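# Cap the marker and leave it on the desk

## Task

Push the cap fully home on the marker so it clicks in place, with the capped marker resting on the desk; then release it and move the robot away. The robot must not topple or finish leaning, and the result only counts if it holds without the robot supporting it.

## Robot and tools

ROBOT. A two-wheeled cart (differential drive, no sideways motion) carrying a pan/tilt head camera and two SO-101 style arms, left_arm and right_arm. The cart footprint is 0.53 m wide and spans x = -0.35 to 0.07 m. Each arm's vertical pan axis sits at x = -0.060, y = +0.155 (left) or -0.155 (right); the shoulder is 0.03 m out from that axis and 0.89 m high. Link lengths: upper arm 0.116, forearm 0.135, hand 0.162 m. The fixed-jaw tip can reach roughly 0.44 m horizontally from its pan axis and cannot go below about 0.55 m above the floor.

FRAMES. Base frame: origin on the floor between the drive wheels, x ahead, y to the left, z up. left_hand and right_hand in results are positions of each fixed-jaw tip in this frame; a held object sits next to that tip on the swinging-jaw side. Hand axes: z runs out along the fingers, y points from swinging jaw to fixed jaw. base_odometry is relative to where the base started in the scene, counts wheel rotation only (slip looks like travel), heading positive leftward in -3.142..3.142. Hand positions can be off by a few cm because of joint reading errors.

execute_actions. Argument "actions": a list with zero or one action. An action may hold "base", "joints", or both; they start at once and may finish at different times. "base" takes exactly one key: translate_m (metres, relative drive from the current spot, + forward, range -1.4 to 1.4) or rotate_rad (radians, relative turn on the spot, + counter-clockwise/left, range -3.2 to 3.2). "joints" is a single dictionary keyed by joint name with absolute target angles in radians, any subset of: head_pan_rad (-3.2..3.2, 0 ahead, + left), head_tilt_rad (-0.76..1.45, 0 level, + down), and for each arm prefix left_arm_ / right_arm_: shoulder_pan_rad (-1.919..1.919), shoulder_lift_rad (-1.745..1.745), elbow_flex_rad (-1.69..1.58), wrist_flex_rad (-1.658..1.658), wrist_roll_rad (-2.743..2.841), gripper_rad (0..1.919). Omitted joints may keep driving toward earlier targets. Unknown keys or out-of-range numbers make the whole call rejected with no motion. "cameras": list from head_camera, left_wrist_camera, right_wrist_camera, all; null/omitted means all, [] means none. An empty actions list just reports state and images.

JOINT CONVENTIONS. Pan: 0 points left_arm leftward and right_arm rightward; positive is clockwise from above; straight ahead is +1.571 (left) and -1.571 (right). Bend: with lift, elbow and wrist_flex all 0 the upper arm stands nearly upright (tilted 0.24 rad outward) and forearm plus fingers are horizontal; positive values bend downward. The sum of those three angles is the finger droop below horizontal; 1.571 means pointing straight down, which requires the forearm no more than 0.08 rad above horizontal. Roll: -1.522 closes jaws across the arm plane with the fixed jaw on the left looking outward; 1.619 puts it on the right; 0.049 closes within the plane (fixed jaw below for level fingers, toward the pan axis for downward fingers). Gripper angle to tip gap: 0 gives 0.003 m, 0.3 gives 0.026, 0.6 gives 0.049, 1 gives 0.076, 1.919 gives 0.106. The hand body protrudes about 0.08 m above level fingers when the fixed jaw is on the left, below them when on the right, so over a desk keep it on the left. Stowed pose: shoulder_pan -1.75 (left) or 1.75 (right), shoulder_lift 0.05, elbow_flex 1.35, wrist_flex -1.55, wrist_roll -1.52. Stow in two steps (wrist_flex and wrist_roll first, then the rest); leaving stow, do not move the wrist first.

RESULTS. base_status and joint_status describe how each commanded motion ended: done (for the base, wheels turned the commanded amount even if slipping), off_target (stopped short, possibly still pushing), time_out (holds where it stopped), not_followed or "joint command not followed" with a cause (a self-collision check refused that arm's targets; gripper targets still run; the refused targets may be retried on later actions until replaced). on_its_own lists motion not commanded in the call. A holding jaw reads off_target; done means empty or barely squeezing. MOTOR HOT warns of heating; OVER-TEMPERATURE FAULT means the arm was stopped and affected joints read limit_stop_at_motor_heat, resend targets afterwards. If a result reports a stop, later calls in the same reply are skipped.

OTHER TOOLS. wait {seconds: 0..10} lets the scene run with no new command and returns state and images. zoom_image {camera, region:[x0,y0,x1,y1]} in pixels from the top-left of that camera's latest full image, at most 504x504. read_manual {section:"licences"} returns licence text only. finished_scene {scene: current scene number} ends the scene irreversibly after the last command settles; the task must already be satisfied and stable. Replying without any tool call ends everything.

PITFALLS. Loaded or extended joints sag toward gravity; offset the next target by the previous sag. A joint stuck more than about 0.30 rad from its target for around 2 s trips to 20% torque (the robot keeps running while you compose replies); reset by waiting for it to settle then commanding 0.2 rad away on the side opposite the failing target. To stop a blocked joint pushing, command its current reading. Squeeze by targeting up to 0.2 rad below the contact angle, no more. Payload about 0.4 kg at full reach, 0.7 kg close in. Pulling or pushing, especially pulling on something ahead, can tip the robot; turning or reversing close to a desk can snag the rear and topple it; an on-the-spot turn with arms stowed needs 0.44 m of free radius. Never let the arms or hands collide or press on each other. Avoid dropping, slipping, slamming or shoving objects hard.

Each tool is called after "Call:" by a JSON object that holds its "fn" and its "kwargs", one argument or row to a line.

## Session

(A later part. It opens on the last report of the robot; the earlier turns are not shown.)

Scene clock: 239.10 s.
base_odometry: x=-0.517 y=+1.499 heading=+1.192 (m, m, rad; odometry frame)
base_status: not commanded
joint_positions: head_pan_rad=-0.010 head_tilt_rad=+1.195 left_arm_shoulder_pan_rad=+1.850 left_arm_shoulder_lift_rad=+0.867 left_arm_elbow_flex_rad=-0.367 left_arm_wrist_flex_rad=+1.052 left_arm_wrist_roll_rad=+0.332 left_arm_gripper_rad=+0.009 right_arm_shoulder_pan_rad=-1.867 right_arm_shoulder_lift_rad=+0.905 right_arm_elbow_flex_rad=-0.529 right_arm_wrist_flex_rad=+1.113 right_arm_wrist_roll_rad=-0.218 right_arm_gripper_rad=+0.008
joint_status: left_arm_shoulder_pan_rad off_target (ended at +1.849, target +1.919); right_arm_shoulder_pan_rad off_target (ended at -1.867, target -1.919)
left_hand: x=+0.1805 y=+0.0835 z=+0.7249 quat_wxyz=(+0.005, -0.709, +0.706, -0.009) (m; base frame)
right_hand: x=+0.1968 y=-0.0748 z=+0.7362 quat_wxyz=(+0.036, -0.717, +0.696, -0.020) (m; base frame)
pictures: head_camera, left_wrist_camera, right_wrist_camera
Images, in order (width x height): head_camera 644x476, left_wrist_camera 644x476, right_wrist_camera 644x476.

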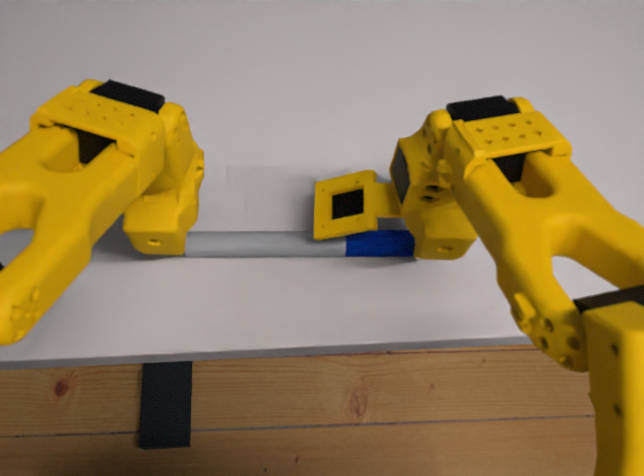

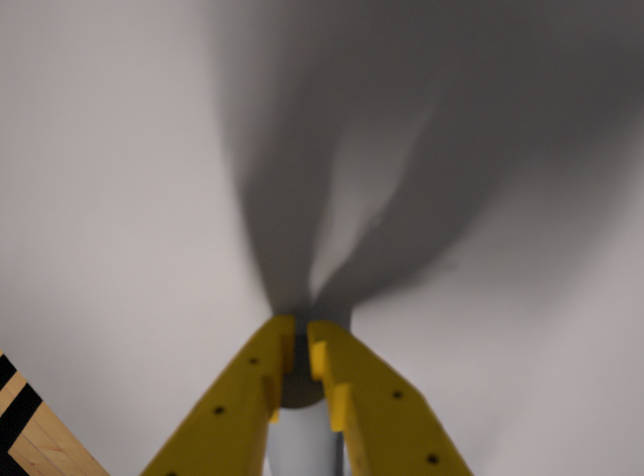

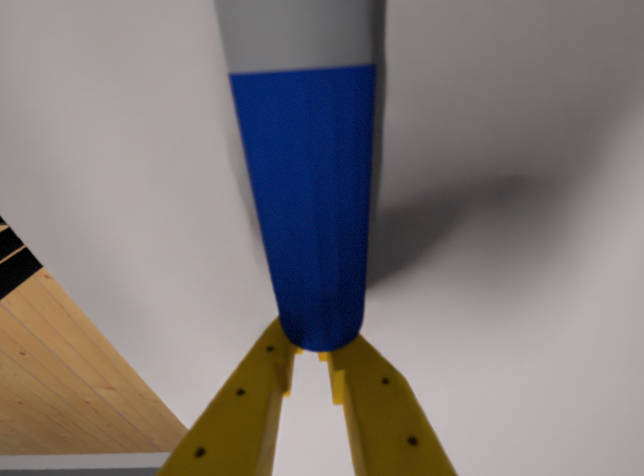

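Fully seated. Release and retreat.

Call:
{"fn": "execute_actions", "kwargs": {
  "actions": [
    {"joints":{"left_arm_shoulder_pan_rad":1.7,"right_arm_shoulder_pan_rad":-1.75}}
  ],
  "cameras": ["right_wrist_camera"]
}}

Call:
{"fn": "execute_actions", "kwargs": {
  "actions": [
    {"base":{"translate_m":-0.3},"joints":{"left_arm_shoulder_pan_rad":1.3,"right_arm_shoulder_pan_rad":-1.3,"left_arm_shoulder_lift_rad":0.0,"right_arm_shoulder_lift_rad":0.0,"left_arm_elbow_flex_rad":0.2,"right_arm_elbow_flex_rad":0.2,"head_tilt_rad":0.8}}
  ],
  "cameras": ["head_camera"]
}}

Scene clock: 245.23 s.
base_odometry: x=-0.517 y=+1.499 heading=+1.192 (m, m, rad; odometry frame)
base_status: not commanded
joint_positions: head_pan_rad=-0.010 head_tilt_rad=+1.195 left_arm_shoulder_pan_rad=+1.712 left_arm_shoulder_lift_rad=+0.867 left_arm_elbow_flex_rad=-0.367 left_arm_wrist_flex_rad=+1.052 left_arm_wrist_roll_rad=+0.333 left_arm_gripper_rad=+0.009 right_arm_shoulder_pan_rad=-1.761 right_arm_shoulder_lift_rad=+0.905 right_arm_elbow_flex_rad=-0.529 right_arm_wrist_flex_rad=+1.113 right_arm_wrist_roll_rad=-0.218 right_arm_gripper_rad=+0.008
joint_status: all done
left_hand: x=+0.1881 y=+0.1172 z=+0.7249 quat_wxyz=(+0.005, -0.756, +0.655, -0.008) (m; base frame)
right_hand: x=+0.2038 y=-0.1024 z=+0.7362 quat_wxyz=(+0.035, -0.679, +0.733, -0.022) (m; base frame)
pictures: right_wrist_camera
Images, in order (width x height): right_wrist_camera 644x476.

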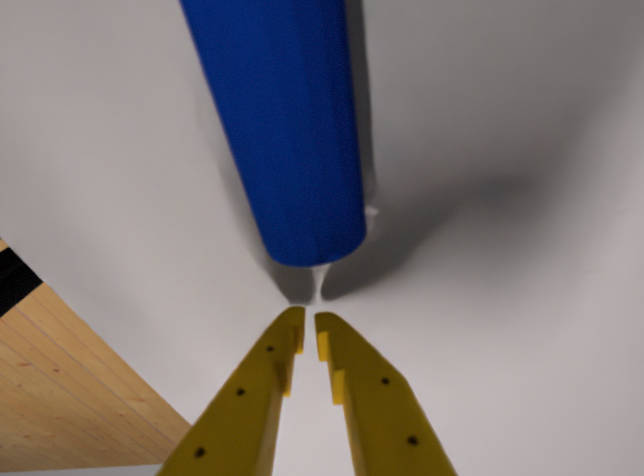

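Scene clock: 247.50 s.
base_odometry: x=-0.627 y=+1.221 heading=+1.192 (m, m, rad; odometry frame)
base_status: done
joint_positions: head_pan_rad=-0.010 head_tilt_rad=+0.814 left_arm_shoulder_pan_rad=+1.311 left_arm_shoulder_lift_rad=+0.038 left_arm_elbow_flex_rad=+0.202 left_arm_wrist_flex_rad=+1.052 left_arm_wrist_roll_rad=+0.333 left_arm_gripper_rad=+0.009 right_arm_shoulder_pan_rad=-1.310 right_arm_shoulder_lift_rad=+0.044 right_arm_elbow_flex_rad=+0.204 right_arm_wrist_flex_rad=+1.113 right_arm_wrist_roll_rad=-0.218 right_arm_gripper_rad=+0.008
joint_status: all done
left_hand: x=+0.1648 y=+0.2120 z=+0.8220 quat_wxyz=(+0.097, -0.863, +0.486, -0.100) (m; base frame)
right_hand: x=+0.1541 y=-0.2103 z=+0.8184 quat_wxyz=(+0.074, -0.496, +0.862, -0.073) (m; base frame)
pictures: head_camera
Images, in order (width x height): head_camera 644x476.

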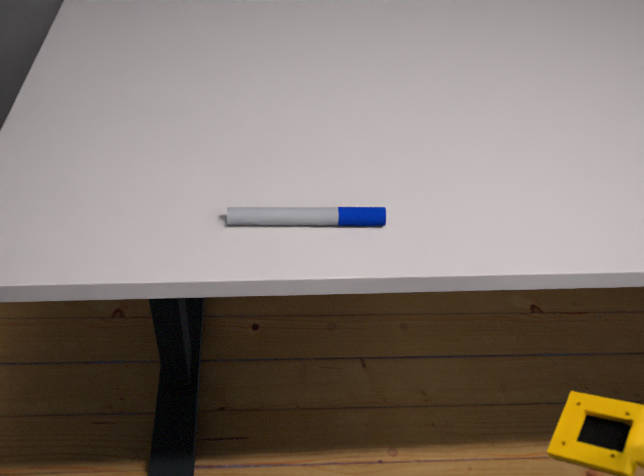

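Call:
{"fn": "finished_scene", "kwargs": {
  "scene": 1
}}

The scene is finished: the task was done.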